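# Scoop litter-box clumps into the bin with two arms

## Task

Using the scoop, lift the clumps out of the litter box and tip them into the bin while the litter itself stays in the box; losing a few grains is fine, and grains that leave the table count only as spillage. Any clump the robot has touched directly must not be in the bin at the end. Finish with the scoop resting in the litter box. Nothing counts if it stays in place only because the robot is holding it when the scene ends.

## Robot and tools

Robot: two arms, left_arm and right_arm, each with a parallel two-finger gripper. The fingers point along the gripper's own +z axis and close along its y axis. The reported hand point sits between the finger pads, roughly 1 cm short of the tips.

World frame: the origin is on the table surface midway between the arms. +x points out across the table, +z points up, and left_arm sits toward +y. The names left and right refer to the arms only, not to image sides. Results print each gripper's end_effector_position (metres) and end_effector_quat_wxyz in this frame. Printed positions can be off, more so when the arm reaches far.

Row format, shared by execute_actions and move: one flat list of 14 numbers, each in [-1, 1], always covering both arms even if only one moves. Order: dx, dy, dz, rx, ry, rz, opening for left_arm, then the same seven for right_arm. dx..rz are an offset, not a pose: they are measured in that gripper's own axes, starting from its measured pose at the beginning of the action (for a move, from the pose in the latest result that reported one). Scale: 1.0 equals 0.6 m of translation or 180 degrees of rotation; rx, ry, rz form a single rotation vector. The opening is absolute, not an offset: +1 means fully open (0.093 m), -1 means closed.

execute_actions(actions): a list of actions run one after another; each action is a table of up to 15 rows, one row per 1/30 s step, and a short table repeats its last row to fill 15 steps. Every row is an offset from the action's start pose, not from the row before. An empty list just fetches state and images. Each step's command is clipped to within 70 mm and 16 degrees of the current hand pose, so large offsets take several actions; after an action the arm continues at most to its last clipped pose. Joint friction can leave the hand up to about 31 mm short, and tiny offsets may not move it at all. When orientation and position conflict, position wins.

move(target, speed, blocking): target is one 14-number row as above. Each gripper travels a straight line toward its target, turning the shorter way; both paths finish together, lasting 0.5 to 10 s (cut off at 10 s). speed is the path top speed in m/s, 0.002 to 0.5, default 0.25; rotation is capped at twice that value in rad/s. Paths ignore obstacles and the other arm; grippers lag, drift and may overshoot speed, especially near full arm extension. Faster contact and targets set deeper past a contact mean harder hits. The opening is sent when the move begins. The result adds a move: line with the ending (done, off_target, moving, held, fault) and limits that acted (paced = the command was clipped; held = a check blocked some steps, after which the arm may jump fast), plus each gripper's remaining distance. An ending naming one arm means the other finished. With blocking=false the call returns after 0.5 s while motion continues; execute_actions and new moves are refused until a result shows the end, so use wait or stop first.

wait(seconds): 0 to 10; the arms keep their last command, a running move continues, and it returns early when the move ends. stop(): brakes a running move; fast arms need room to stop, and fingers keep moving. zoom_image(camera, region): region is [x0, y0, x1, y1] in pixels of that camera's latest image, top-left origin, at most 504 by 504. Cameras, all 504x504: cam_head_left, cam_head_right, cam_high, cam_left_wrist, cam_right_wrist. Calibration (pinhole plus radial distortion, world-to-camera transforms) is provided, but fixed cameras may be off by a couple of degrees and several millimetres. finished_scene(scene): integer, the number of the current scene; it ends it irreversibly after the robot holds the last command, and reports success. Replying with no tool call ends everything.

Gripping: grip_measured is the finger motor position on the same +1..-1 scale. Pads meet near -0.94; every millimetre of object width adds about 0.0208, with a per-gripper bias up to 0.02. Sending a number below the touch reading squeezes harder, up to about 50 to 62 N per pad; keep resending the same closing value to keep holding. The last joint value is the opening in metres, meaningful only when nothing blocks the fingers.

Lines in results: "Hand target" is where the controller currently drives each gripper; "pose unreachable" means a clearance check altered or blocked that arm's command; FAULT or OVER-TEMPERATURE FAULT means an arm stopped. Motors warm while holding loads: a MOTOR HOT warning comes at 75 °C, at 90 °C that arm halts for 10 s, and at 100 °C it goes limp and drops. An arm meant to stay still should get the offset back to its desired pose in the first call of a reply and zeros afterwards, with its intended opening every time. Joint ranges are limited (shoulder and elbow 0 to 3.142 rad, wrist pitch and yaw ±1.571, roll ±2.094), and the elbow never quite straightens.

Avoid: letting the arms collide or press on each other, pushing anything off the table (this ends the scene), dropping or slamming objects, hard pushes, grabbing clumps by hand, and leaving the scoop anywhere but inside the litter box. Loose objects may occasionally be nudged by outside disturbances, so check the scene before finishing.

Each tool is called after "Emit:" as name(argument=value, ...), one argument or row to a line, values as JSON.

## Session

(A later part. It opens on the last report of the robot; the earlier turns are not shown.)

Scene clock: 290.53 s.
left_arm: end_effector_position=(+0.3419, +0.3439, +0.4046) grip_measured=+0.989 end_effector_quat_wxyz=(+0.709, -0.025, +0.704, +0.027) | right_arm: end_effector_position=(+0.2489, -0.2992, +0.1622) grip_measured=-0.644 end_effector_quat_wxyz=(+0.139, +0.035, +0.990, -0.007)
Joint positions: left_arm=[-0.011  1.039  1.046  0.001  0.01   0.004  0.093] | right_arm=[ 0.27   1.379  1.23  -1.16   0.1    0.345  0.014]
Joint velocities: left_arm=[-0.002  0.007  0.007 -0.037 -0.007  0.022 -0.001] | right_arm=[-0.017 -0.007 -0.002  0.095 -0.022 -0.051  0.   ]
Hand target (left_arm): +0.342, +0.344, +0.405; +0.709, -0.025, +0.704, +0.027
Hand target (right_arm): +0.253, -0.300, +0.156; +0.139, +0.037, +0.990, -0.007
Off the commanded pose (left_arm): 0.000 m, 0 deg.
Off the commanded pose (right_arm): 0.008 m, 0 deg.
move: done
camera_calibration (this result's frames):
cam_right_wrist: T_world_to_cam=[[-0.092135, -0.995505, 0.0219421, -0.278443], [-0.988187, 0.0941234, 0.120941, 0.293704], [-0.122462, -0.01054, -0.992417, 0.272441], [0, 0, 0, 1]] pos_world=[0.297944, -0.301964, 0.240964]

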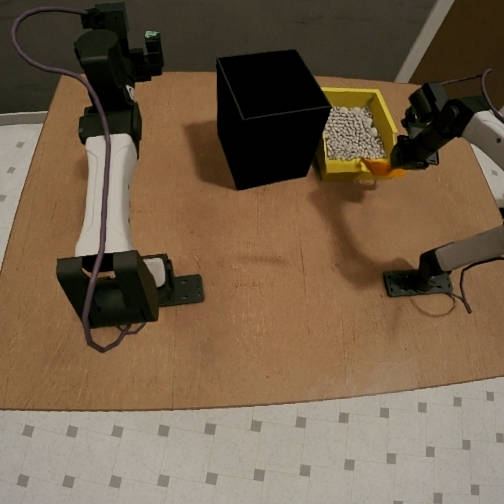

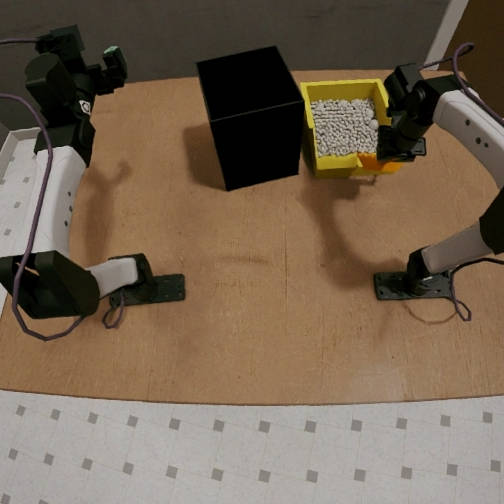

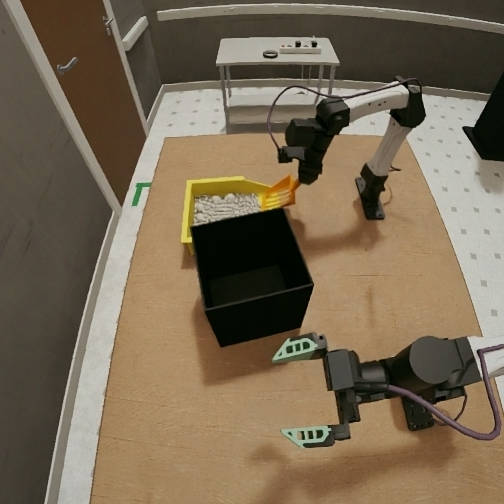

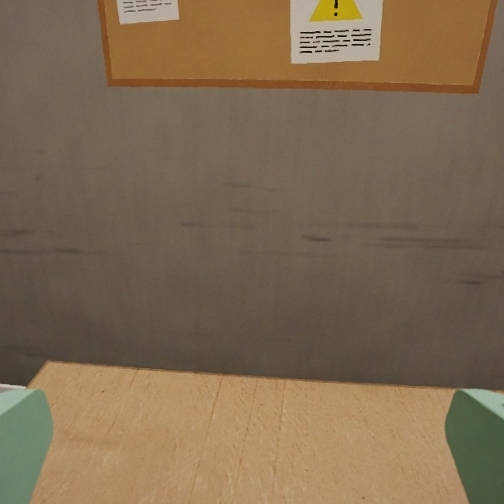

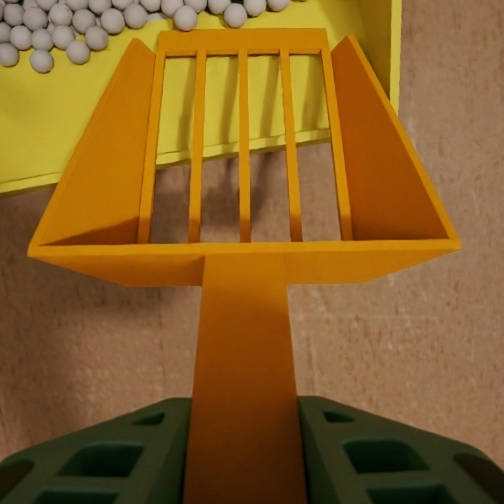

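Emit:
move(
  target=[0,0,0,0,0,0,1, -0.0438,-0.0029,0.058,0,-0.024,0,-0.7],
  speed=0.04,
)

Scene clock: 298.53 s.
left_arm: end_effector_position=(+0.3419, +0.3439, +0.4046) grip_measured=+0.989 end_effector_quat_wxyz=(+0.709, -0.025, +0.704, +0.027) | right_arm: end_effector_position=(+0.2793, -0.3001, +0.1456) grip_measured=-0.644 end_effector_quat_wxyz=(+0.179, +0.033, +0.983, -0.005)
Joint positions: left_arm=[-0.011  1.039  1.046  0.001  0.01   0.004  0.093] | right_arm=[ 0.247  1.416  1.17  -0.982  0.112  0.31   0.014]
Joint velocities: left_arm=[ 0.002 -0.017 -0.012  0.007 -0.051  0.007  0.   ] | right_arm=[-0.027 -0.017 -0.022 -0.007  0.066 -0.051  0.   ]
Hand target (left_arm): +0.342, +0.344, +0.405; +0.709, -0.025, +0.704, +0.027
Hand target (right_arm): +0.283, -0.304, +0.136; +0.176, +0.035, +0.984, -0.009
Off the commanded pose (left_arm): 0.000 m, 0 deg.
Off the commanded pose (right_arm): 0.011 m, 1 deg.
move: off_target (right_arm)
camera_calibration (this result's frames):
cam_right_wrist: T_world_to_cam=[[-0.0879425, -0.996016, 0.0147666, -0.276447], [-0.995236, 0.0884807, 0.0409478, 0.337745], [-0.0420912, -0.0110952, -0.999052, 0.237963], [0, 0, 0, 1]] pos_world=[0.321841, -0.30259, 0.227989]

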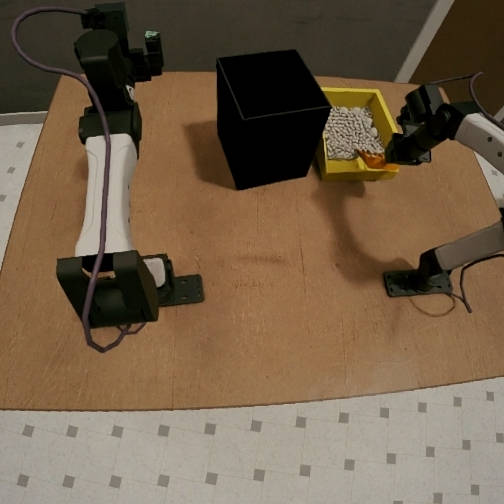

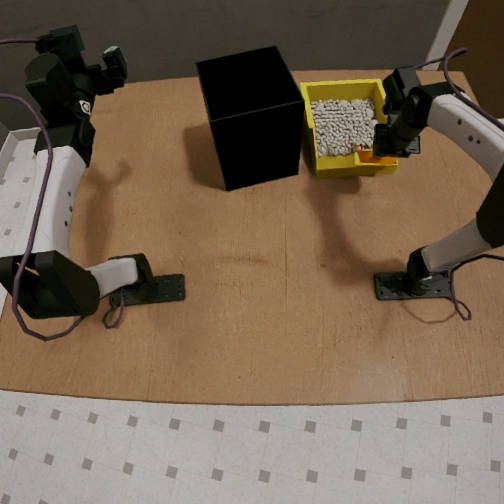

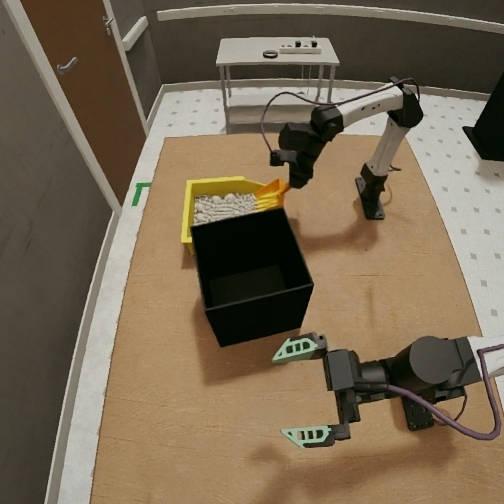

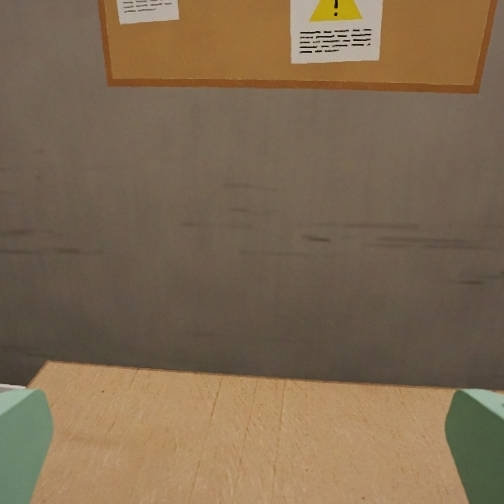

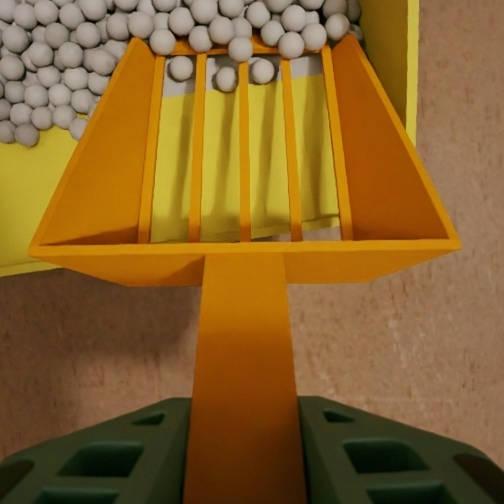

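Emit:
move(
  target=[0,0,0,0,0,0,1, -0.1022,0.0102,0.0912,0,-0.0483,0,-0.7],
  speed=0.05,
)

Scene clock: 308.17 s.
left_arm: end_effector_position=(+0.3419, +0.3439, +0.4046) grip_measured=+0.989 end_effector_quat_wxyz=(+0.709, -0.025, +0.704, +0.027) | right_arm: end_effector_position=(+0.3509, -0.2940, +0.1252) grip_measured=-0.644 end_effector_quat_wxyz=(+0.254, +0.028, +0.967, -0.004)
Joint positions: left_arm=[-0.011  1.039  1.046  0.001  0.01   0.004  0.093] | right_arm=[ 0.225  1.572  1.17  -0.672  0.139  0.263  0.014]
Joint velocities: left_arm=[-0.007 -0.012  0.007 -0.081  0.022 -0.022 -0.   ] | right_arm=[ 0.007  0.012  0.002 -0.022 -0.051  0.007  0.   ]
Hand target (left_arm): +0.342, +0.344, +0.405; +0.709, -0.025, +0.704, +0.027
Hand target (right_arm): +0.355, -0.299, +0.115; +0.252, +0.033, +0.967, -0.008
Off the commanded pose (left_arm): 0.000 m, 0 deg.
Off the commanded pose (right_arm): 0.012 m, 1 deg.
move: off_target (right_arm)
camera_calibration (this result's frames):
cam_right_wrist: T_world_to_cam=[[-0.0794763, -0.996811, 0.00722647, -0.266067], [-0.990502, 0.0781532, -0.113129, 0.423883], [0.112204, -0.0161489, -0.993554, 0.164356], [0, 0, 0, 1]] pos_world=[0.38027, -0.295692, 0.213173]

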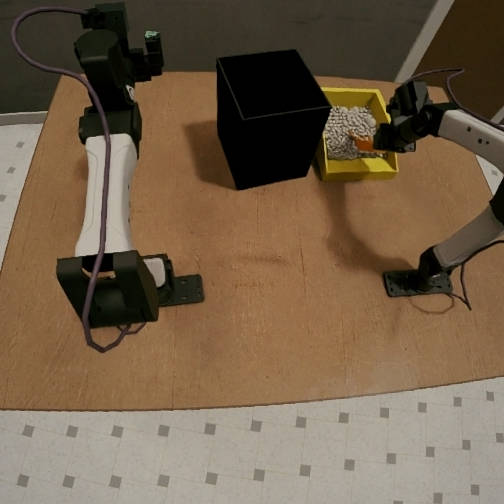

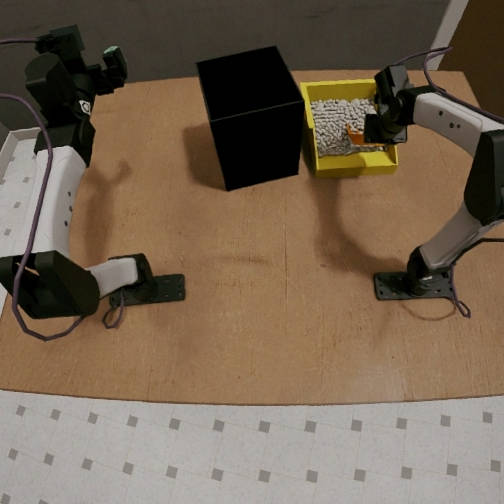

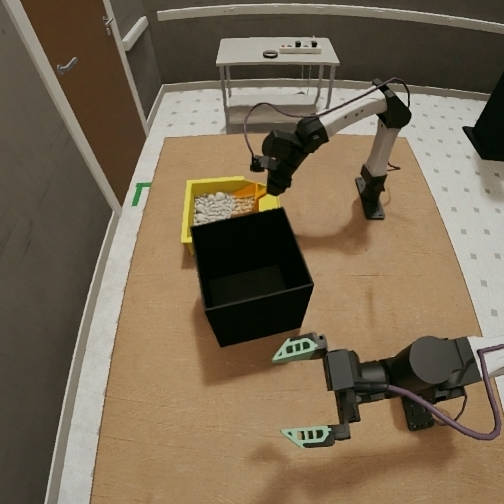

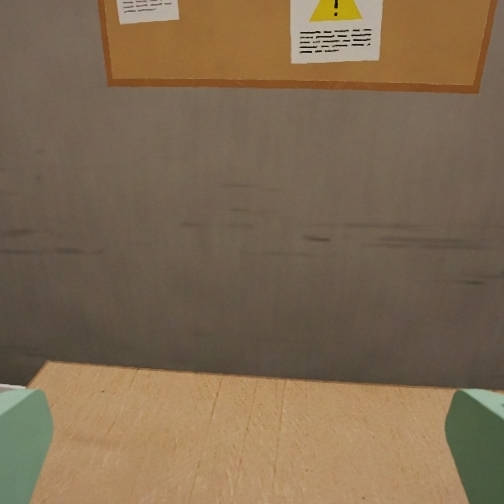

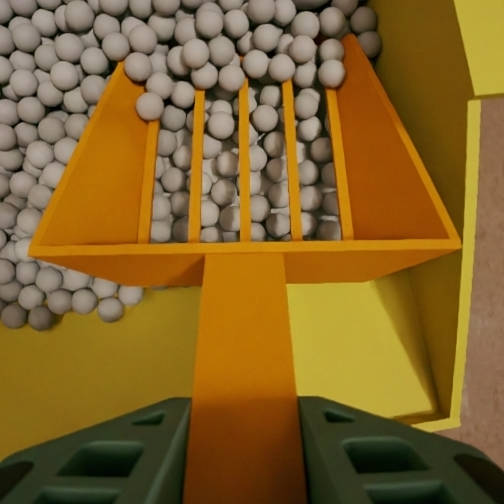

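Emit:
zoom_image(
  camera="cam_high",
  region=[180, 160, 290, 235],
)

Emit:
zoom_image(
  camera="cam_head_left",
  region=[310, 80, 420, 190],
)

Region (180, 160, 290, 235) of cam_high's 504x504 image, scaled by 4.582, with more detail than that image has; it fills the top 344 rows of this view, and the rest is white.

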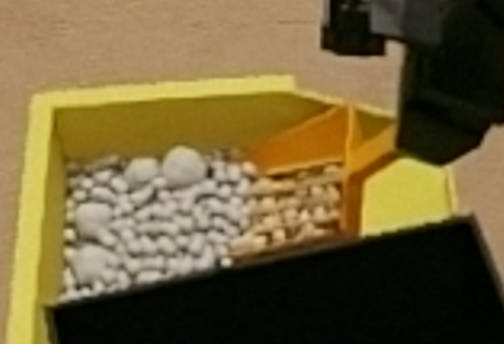

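Region (310, 80, 420, 190) of cam_head_left's 504x504 image, scaled by 4.582, with more detail than that image has.

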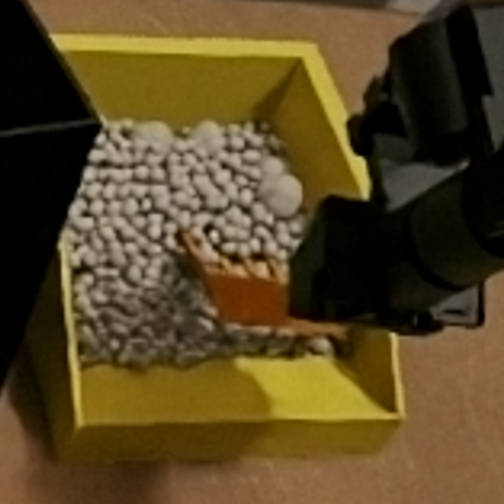

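Emit:
move(
  target=[0,0,0,0,0,0,1, -0.0633,-0.0071,0.0586,0.0068,0.005,0.0121,-0.7],
  speed=0.05,
)

Scene clock: 322.60 s.
left_arm: end_effector_position=(+0.3419, +0.3439, +0.4046) grip_measured=+0.989 end_effector_quat_wxyz=(+0.709, -0.025, +0.704, +0.027) | right_arm: end_effector_position=(+0.3953, -0.2928, +0.1207) grip_measured=-0.644 end_effector_quat_wxyz=(+0.254, +0.035, +0.966, -0.006)
Joint positions: left_arm=[-0.011  1.039  1.046  0.001  0.01   0.004  0.093] | right_arm=[ 0.201  1.739  1.333 -0.667  0.134  0.256  0.014]
Joint velocities: left_arm=[-0.007 -0.002  0.012 -0.037 -0.051 -0.007  0.   ] | right_arm=[-0.017 -0.002 -0.002 -0.007 -0.037  0.037  0.   ]
Hand target (left_arm): +0.342, +0.344, +0.405; +0.709, -0.025, +0.704, +0.027
Hand target (right_arm): +0.400, -0.301, +0.112; +0.246, +0.048, +0.968, -0.010
Off the commanded pose (left_arm): 0.000 m, 0 deg.
Off the commanded pose (right_arm): 0.012 m, 2 deg.
move: off_target (right_arm)
camera_calibration (this result's frames):
cam_right_wrist: T_world_to_cam=[[-0.0947757, -0.995479, 0.00617471, -0.254764], [-0.989149, 0.0934699, -0.11335, 0.471213], [0.112261, -0.0168506, -0.993536, 0.154702], [0, 0, 0, 1]] pos_world=[0.424587, -0.29505, 0.208687]

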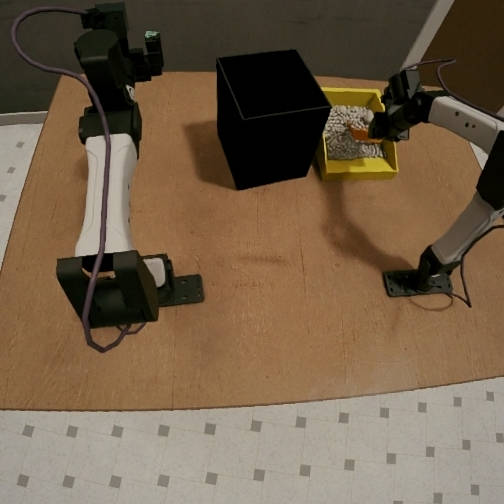

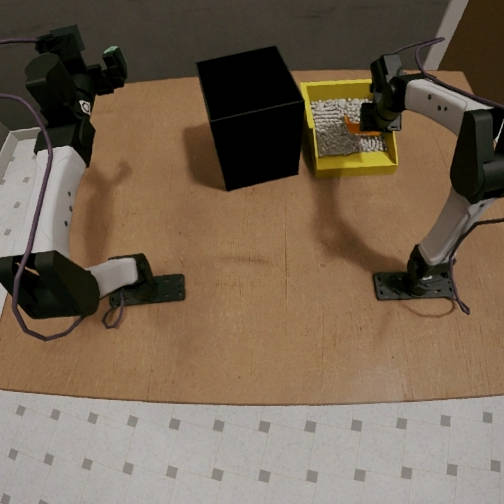

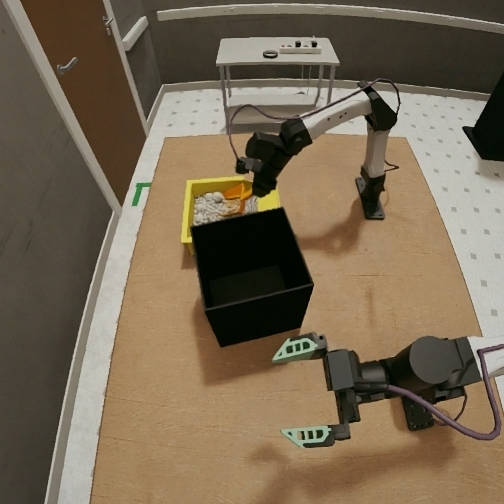

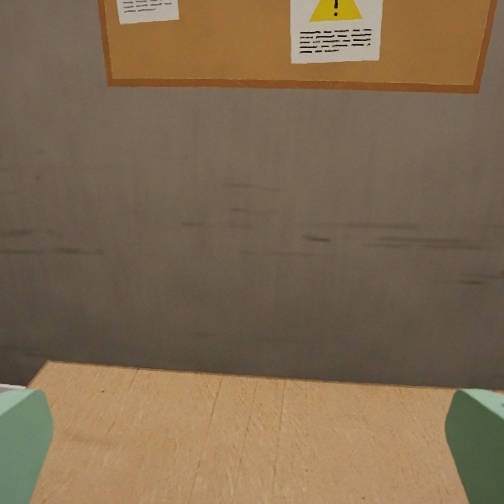

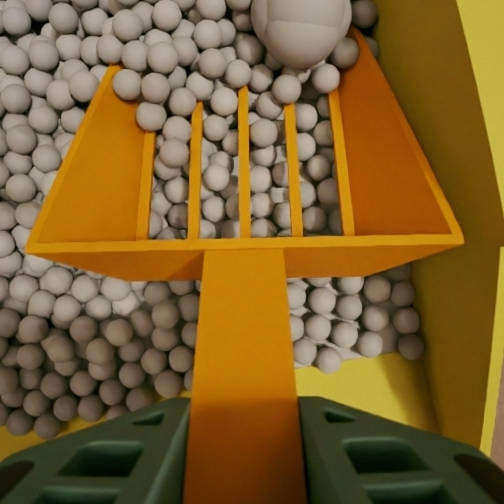

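Emit:
move(
  target=[0,0,0,0,0,0,1, -0.0665,0.0007,0.0452,0,0,0,-0.7],
  speed=0.045,
)

Emit:
zoom_image(
  camera="cam_high",
  region=[170, 160, 280, 245],
)

Scene clock: 330.17 s.
left_arm: end_effector_position=(+0.3419, +0.3439, +0.4046) grip_measured=+0.989 end_effector_quat_wxyz=(+0.709, -0.025, +0.704, +0.027) | right_arm: end_effector_position=(+0.4369, -0.2929, +0.1213) grip_measured=-0.644 end_effector_quat_wxyz=(+0.258, +0.033, +0.965, -0.009)
Joint positions: left_arm=[-0.011  1.039  1.046  0.001  0.01   0.004  0.093] | right_arm=[ 0.181  1.887  1.517 -0.694  0.133  0.232  0.014]
Joint velocities: left_arm=[ 0.007 -0.017 -0.002 -0.022 -0.051 -0.095  0.001] | right_arm=[ 0.017 -0.007  0.012 -0.037 -0.022  0.066 -0.001]
Hand target (left_arm): +0.342, +0.344, +0.405; +0.709, -0.025, +0.704, +0.027
Hand target (right_arm): +0.443, -0.296, +0.116; +0.255, +0.035, +0.966, -0.006
Off the commanded pose (left_arm): 0.000 m, 0 deg.
Off the commanded pose (right_arm): 0.008 m, 1 deg.
move: done
camera_calibration (this result's frames):
cam_right_wrist: T_world_to_cam=[[-0.0934243, -0.995529, 0.0139022, -0.252441], [-0.988348, 0.091047, -0.121976, 0.512467], [0.120165, -0.0251357, -0.992436, 0.144635], [0, 0, 0, 1]] pos_world=[0.465531, -0.294335, 0.209559]

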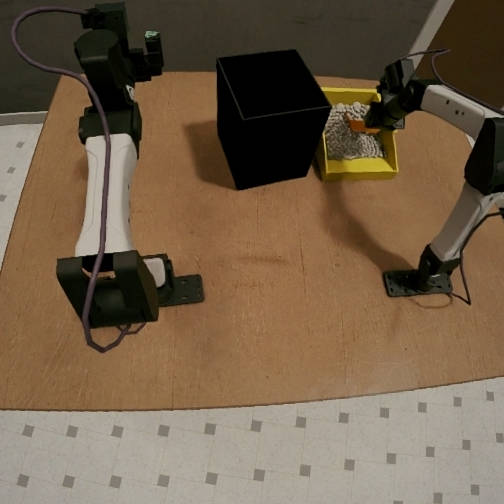

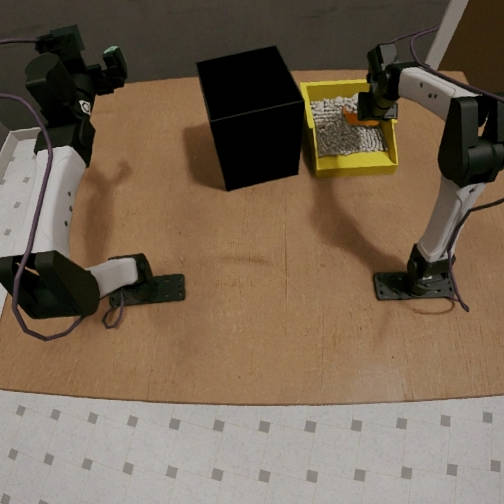

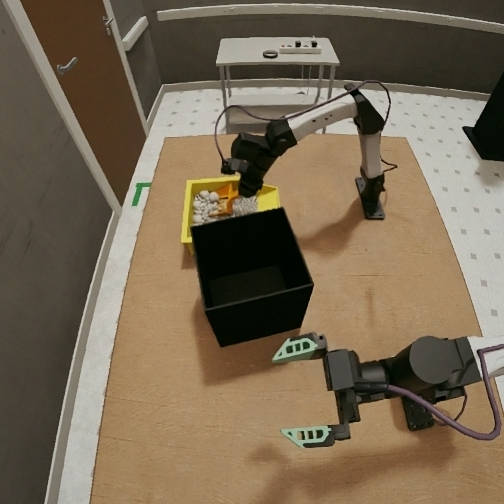

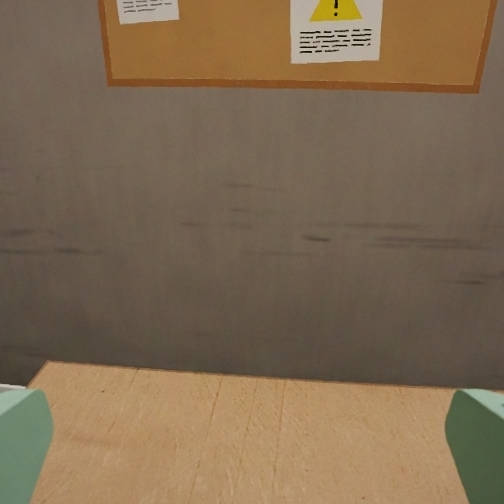

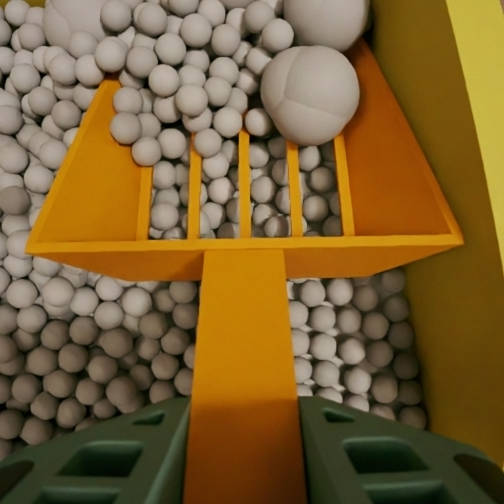

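Region (170, 160, 280, 245) of cam_high's 504x504 image, scaled by 4.582, with more detail than that image has; it fills the top 389 rows of this view, and the rest is white.

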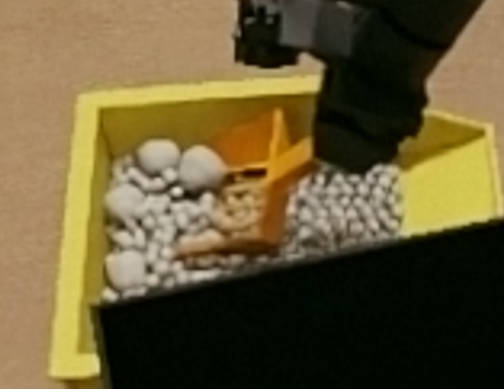

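Emit:
move(
  target=[0,0,0,0,0,0,1, -0.037,0.0032,0.029,0,0,0,-0.7],
  speed=0.03,
)

Emit:
zoom_image(
  camera="cam_high",
  region=[170, 160, 280, 245],
)

Scene clock: 337.50 s.
left_arm: end_effector_position=(+0.3419, +0.3439, +0.4046) grip_measured=+0.989 end_effector_quat_wxyz=(+0.709, -0.025, +0.704, +0.027) | right_arm: end_effector_position=(+0.4529, -0.2896, +0.1234) grip_measured=-0.644 end_effector_quat_wxyz=(+0.253, +0.030, +0.967, -0.011)
Joint positions: left_arm=[-0.011  1.039  1.046  0.001  0.01   0.004  0.093] | right_arm=[ 0.181  1.957  1.627 -0.743  0.132  0.225  0.014]
Joint velocities: left_arm=[ 0.007 -0.007 -0.017 -0.022 -0.007 -0.007 -0.   ] | right_arm=[-0.002  0.007 -0.007  0.022 -0.007 -0.037  0.001]
Hand target (left_arm): +0.342, +0.344, +0.405; +0.709, -0.025, +0.704, +0.027
Hand target (right_arm): +0.464, -0.293, +0.117; +0.259, +0.033, +0.965, -0.010
Off the commanded pose (left_arm): 0.000 m, 0 deg.
Off the commanded pose (right_arm): 0.014 m, 1 deg.
move: off_target (right_arm)
camera_calibration (this result's frames):
cam_right_wrist: T_world_to_cam=[[-0.0871176, -0.995997, 0.0200111, -0.251475], [-0.990148, 0.0843607, -0.111757, 0.525843], [0.109622, -0.02955, -0.993534, 0.148512], [0, 0, 0, 1]] pos_world=[0.482475, -0.290441, 0.211351]

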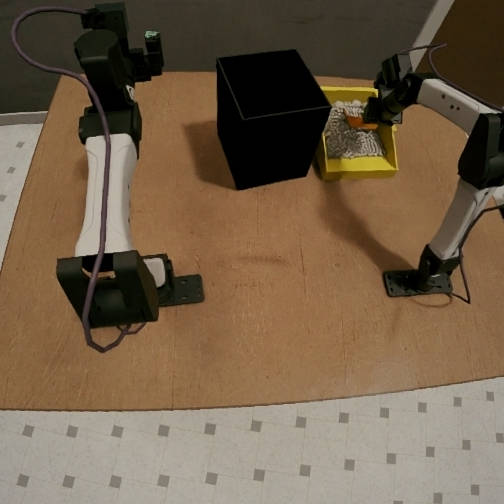

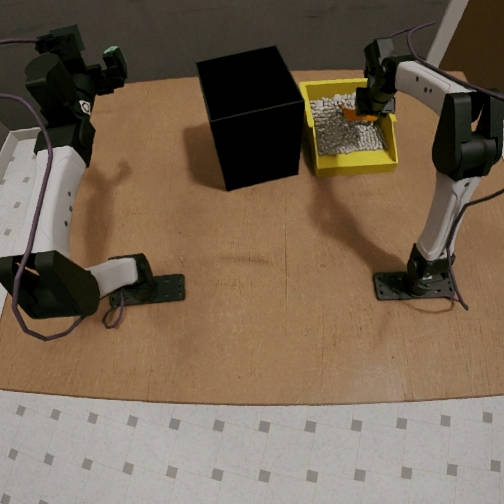

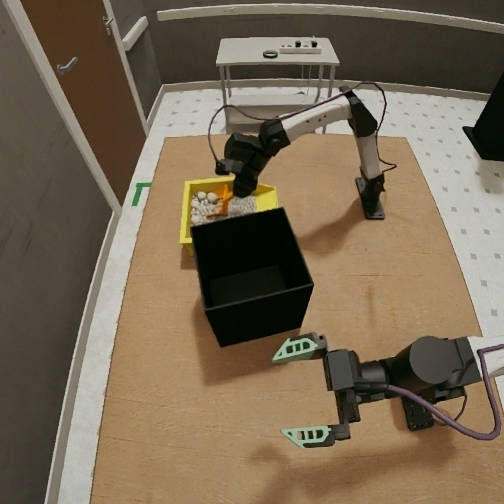

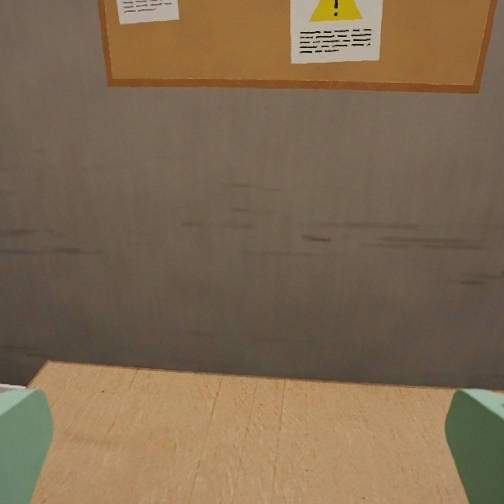

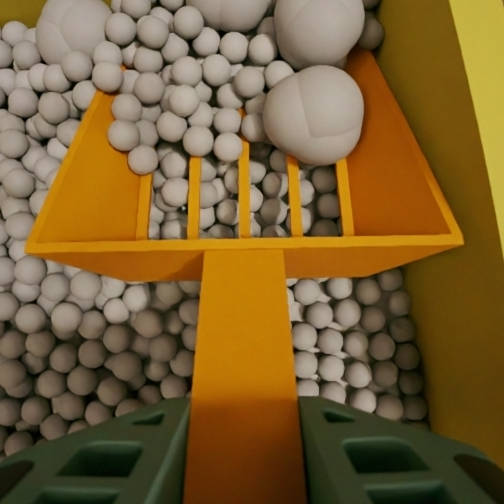

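Region (170, 160, 280, 245) of cam_high's 504x504 image, scaled by 4.582, with more detail than that image has; it fills the top 389 rows of this view, and the rest is white.

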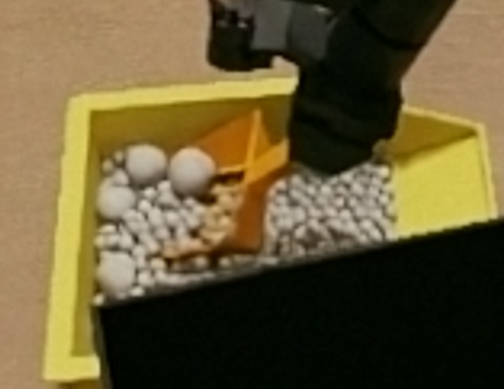

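Emit:
move(
  target=[0,0,0,0,0,0,1, 0.028,-0.0017,-0.0043,0,-0.072,0,-0.7],
  speed=0.08,
)

Emit:
zoom_image(
  camera="cam_high",
  region=[170, 160, 280, 245],
)

Scene clock: 350.03 s.
left_arm: end_effector_position=(+0.3419, +0.3439, +0.4046) grip_measured=+0.989 end_effector_quat_wxyz=(+0.709, -0.025, +0.704, +0.027) | right_arm: end_effector_position=(+0.4313, -0.2927, +0.1070) grip_measured=-0.644 end_effector_quat_wxyz=(+0.332, +0.032, +0.942, -0.013)
Joint positions: left_arm=[-0.011  1.039  1.046  0.001  0.01   0.004  0.093] | right_arm=[ 0.202  1.784  1.243 -0.372  0.182  0.224  0.014]
Joint velocities: left_arm=[-0.032 -0.007  0.002 -0.022 -0.037 -0.037 -0.001] | right_arm=[-0.012 -0.002 -0.007  0.066 -0.007  0.007  0.   ]
Hand target (left_arm): +0.342, +0.344, +0.405; +0.709, -0.025, +0.704, +0.027
Hand target (right_arm): +0.436, -0.290, +0.118; +0.360, +0.030, +0.932, -0.015
Off the commanded pose (left_arm): 0.000 m, 0 deg.
Off the commanded pose (right_arm): 0.012 m, 3 deg.
move: off_target (right_arm)
camera_calibration (this result's frames):
cam_right_wrist: T_world_to_cam=[[-0.0952911, -0.995364, 0.0130381, -0.251677], [-0.957665, 0.0880919, -0.274076, 0.507314], [0.271657, -0.0386031, -0.96162, 0.0585511], [0, 0, 0, 1]] pos_world=[0.445948, -0.292941, 0.198628]

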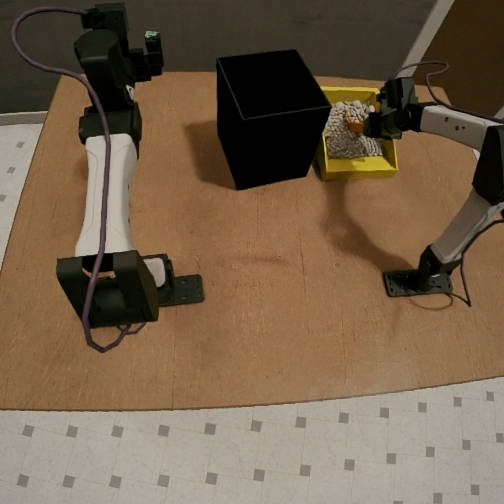

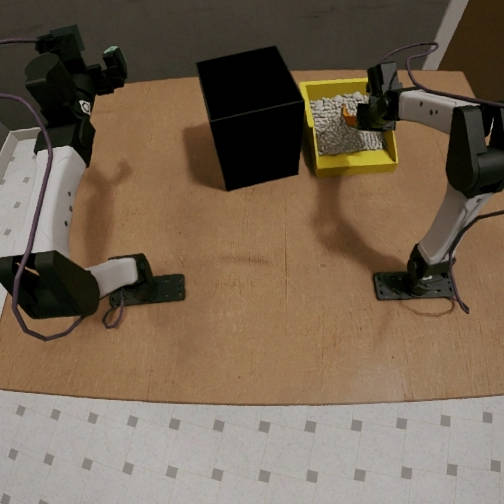

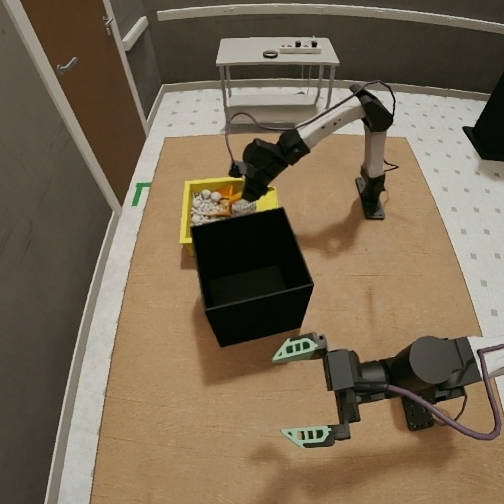

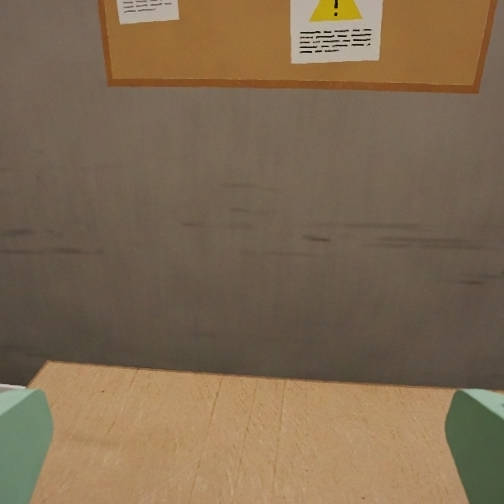

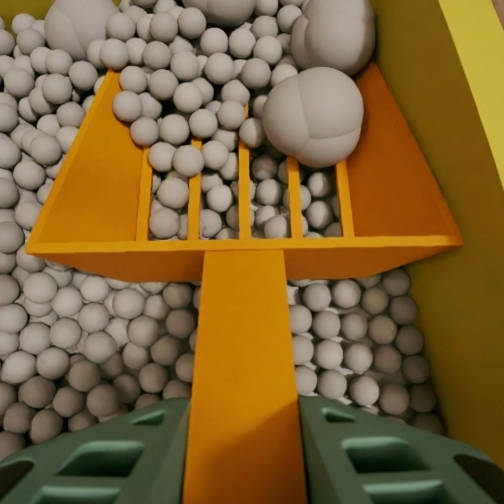

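Region (170, 160, 280, 245) of cam_high's 504x504 image, scaled by 4.582, with more detail than that image has; it fills the top 389 rows of this view, and the rest is white.

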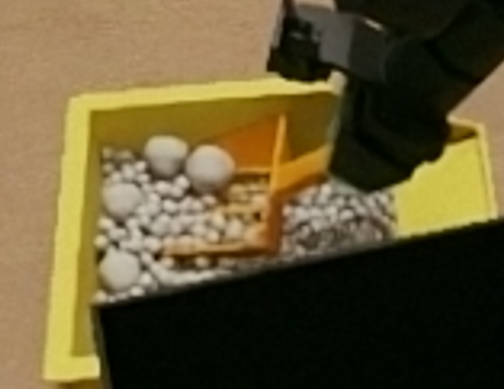

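Emit:
move(
  target=[0,0,0,0,0,0,1, -0.0306,0.0008,0.0204,0,-0.015,0,-0.7],
  speed=0.03,
)

Emit:
zoom_image(
  camera="cam_high",
  region=[170, 160, 280, 245],
)

Scene clock: 362.87 s.
left_arm: end_effector_position=(+0.3419, +0.3439, +0.4046) grip_measured=+0.989 end_effector_quat_wxyz=(+0.709, -0.025, +0.704, +0.027) | right_arm: end_effector_position=(+0.4362, -0.2917, +0.1052) grip_measured=-0.644 end_effector_quat_wxyz=(+0.333, +0.030, +0.942, -0.014)
Joint positions: left_arm=[-0.011  1.039  1.046  0.001  0.01   0.004  0.093] | right_arm=[ 0.202  1.804  1.258 -0.366  0.182  0.219  0.014]
Joint velocities: left_arm=[ 0.012  0.007  0.007 -0.051  0.022 -0.066 -0.001] | right_arm=[-0.002 -0.002 -0.007  0.051  0.007  0.066  0.001]
Hand target (left_arm): +0.342, +0.344, +0.405; +0.709, -0.025, +0.704, +0.027
Hand target (right_arm): +0.452, -0.294, +0.109; +0.354, +0.032, +0.934, -0.015
Off the commanded pose (left_arm): 0.000 m, 0 deg.
Off the commanded pose (right_arm): 0.018 m, 3 deg.
move: off_target (right_arm)
camera_calibration (this result's frames):
cam_right_wrist: T_world_to_cam=[[-0.0917072, -0.99566, 0.0158563, -0.252105], [-0.95751, 0.0837986, -0.275957, 0.510325], [0.273431, -0.0404898, -0.961039, 0.0540766], [0, 0, 0, 1]] pos_world=[0.450735, -0.291586, 0.196795]

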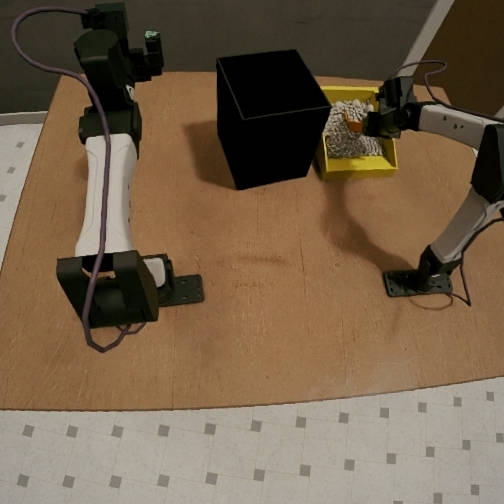

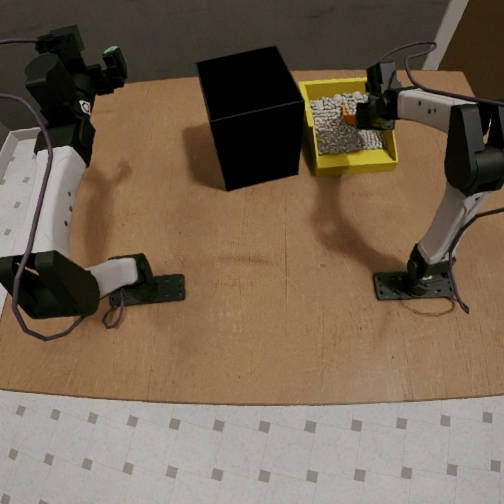

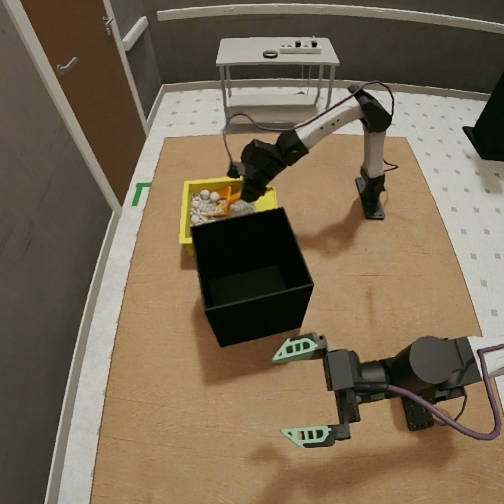

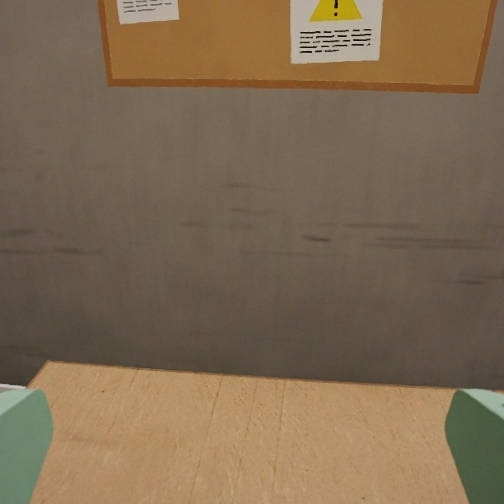

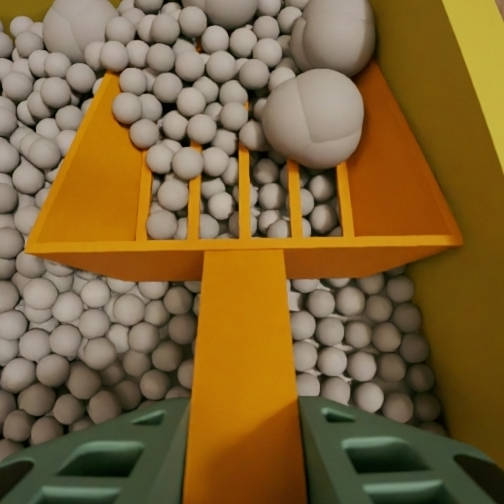

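Region (170, 160, 280, 245) of cam_high's 504x504 image, scaled by 4.582, with more detail than that image has; it fills the top 389 rows of this view, and the rest is white.

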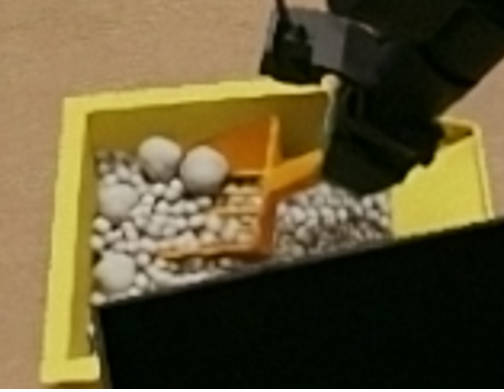

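Emit:
move(
  target=[0,0,0,0,0,0,1, -0.0178,0,-0.022,0.0196,-0.1056,-0.0196,-0.7],
  speed=0.08,
)

Emit:
zoom_image(
  camera="cam_high",
  region=[170, 160, 280, 245],
)

Scene clock: 370.73 s.
left_arm: end_effector_position=(+0.3419, +0.3439, +0.4046) grip_measured=+0.989 end_effector_quat_wxyz=(+0.709, -0.025, +0.704, +0.027) | right_arm: end_effector_position=(+0.4231, -0.2918, +0.0975) grip_measured=-0.644 end_effector_quat_wxyz=(+0.431, -0.001, +0.900, -0.055)
Joint positions: left_arm=[-0.011  1.039  1.046  0.001  0.01   0.004  0.093] | right_arm=[0.252 1.709 0.952 0.047 0.306 0.124 0.014]
Joint velocities: left_arm=[ 0.007  0.012 -0.022  0.022  0.007 -0.022  0.001] | right_arm=[-0.027  0.002 -0.002 -0.051  0.007  0.007 -0.   ]
Hand target (left_arm): +0.342, +0.344, +0.405; +0.709, -0.025, +0.704, +0.027
Hand target (right_arm): +0.434, -0.292, +0.123; +0.480, +0.012, +0.875, -0.058
Off the commanded pose (left_arm): 0.000 m, 0 deg.
Off the commanded pose (right_arm): 0.028 m, 7 deg.
move: off_target (right_arm)
camera_calibration (this result's frames):
cam_right_wrist: T_world_to_cam=[[-0.072794, -0.991904, 0.104057, -0.26881], [-0.879973, 0.0147705, -0.474795, 0.462115], [0.469414, -0.12613, -0.873923, -0.0661558], [0, 0, 0, 1]] pos_world=[0.418135, -0.281804, 0.189566]

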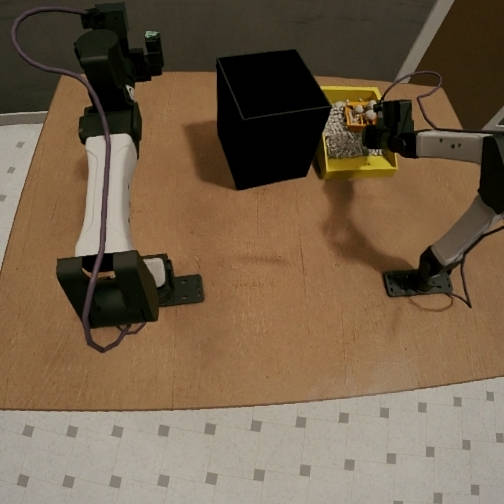

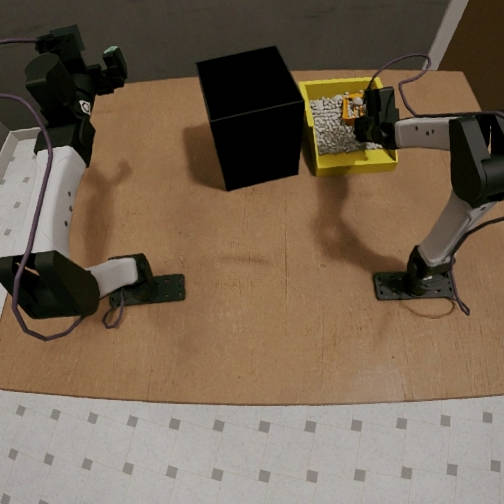

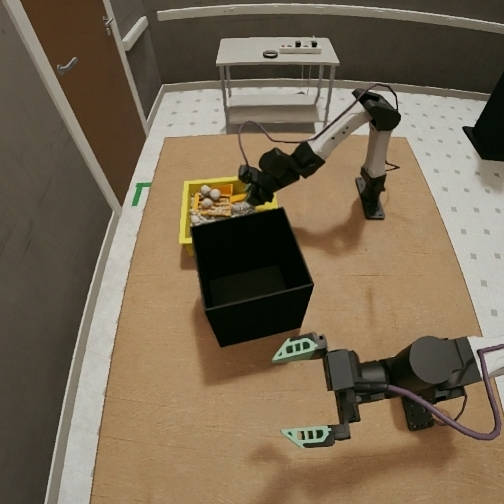

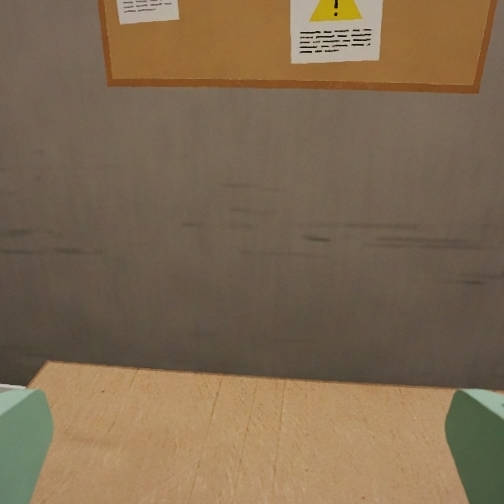

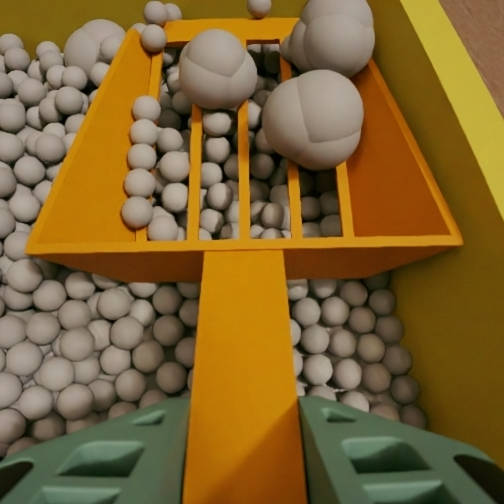

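Region (170, 160, 280, 245) of cam_high's 504x504 image, scaled by 4.582, with more detail than that image has; it fills the top 389 rows of this view, and the rest is white.

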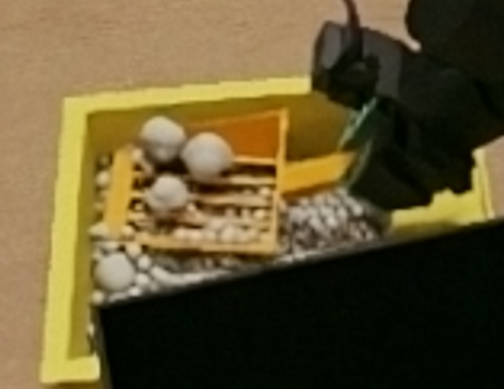

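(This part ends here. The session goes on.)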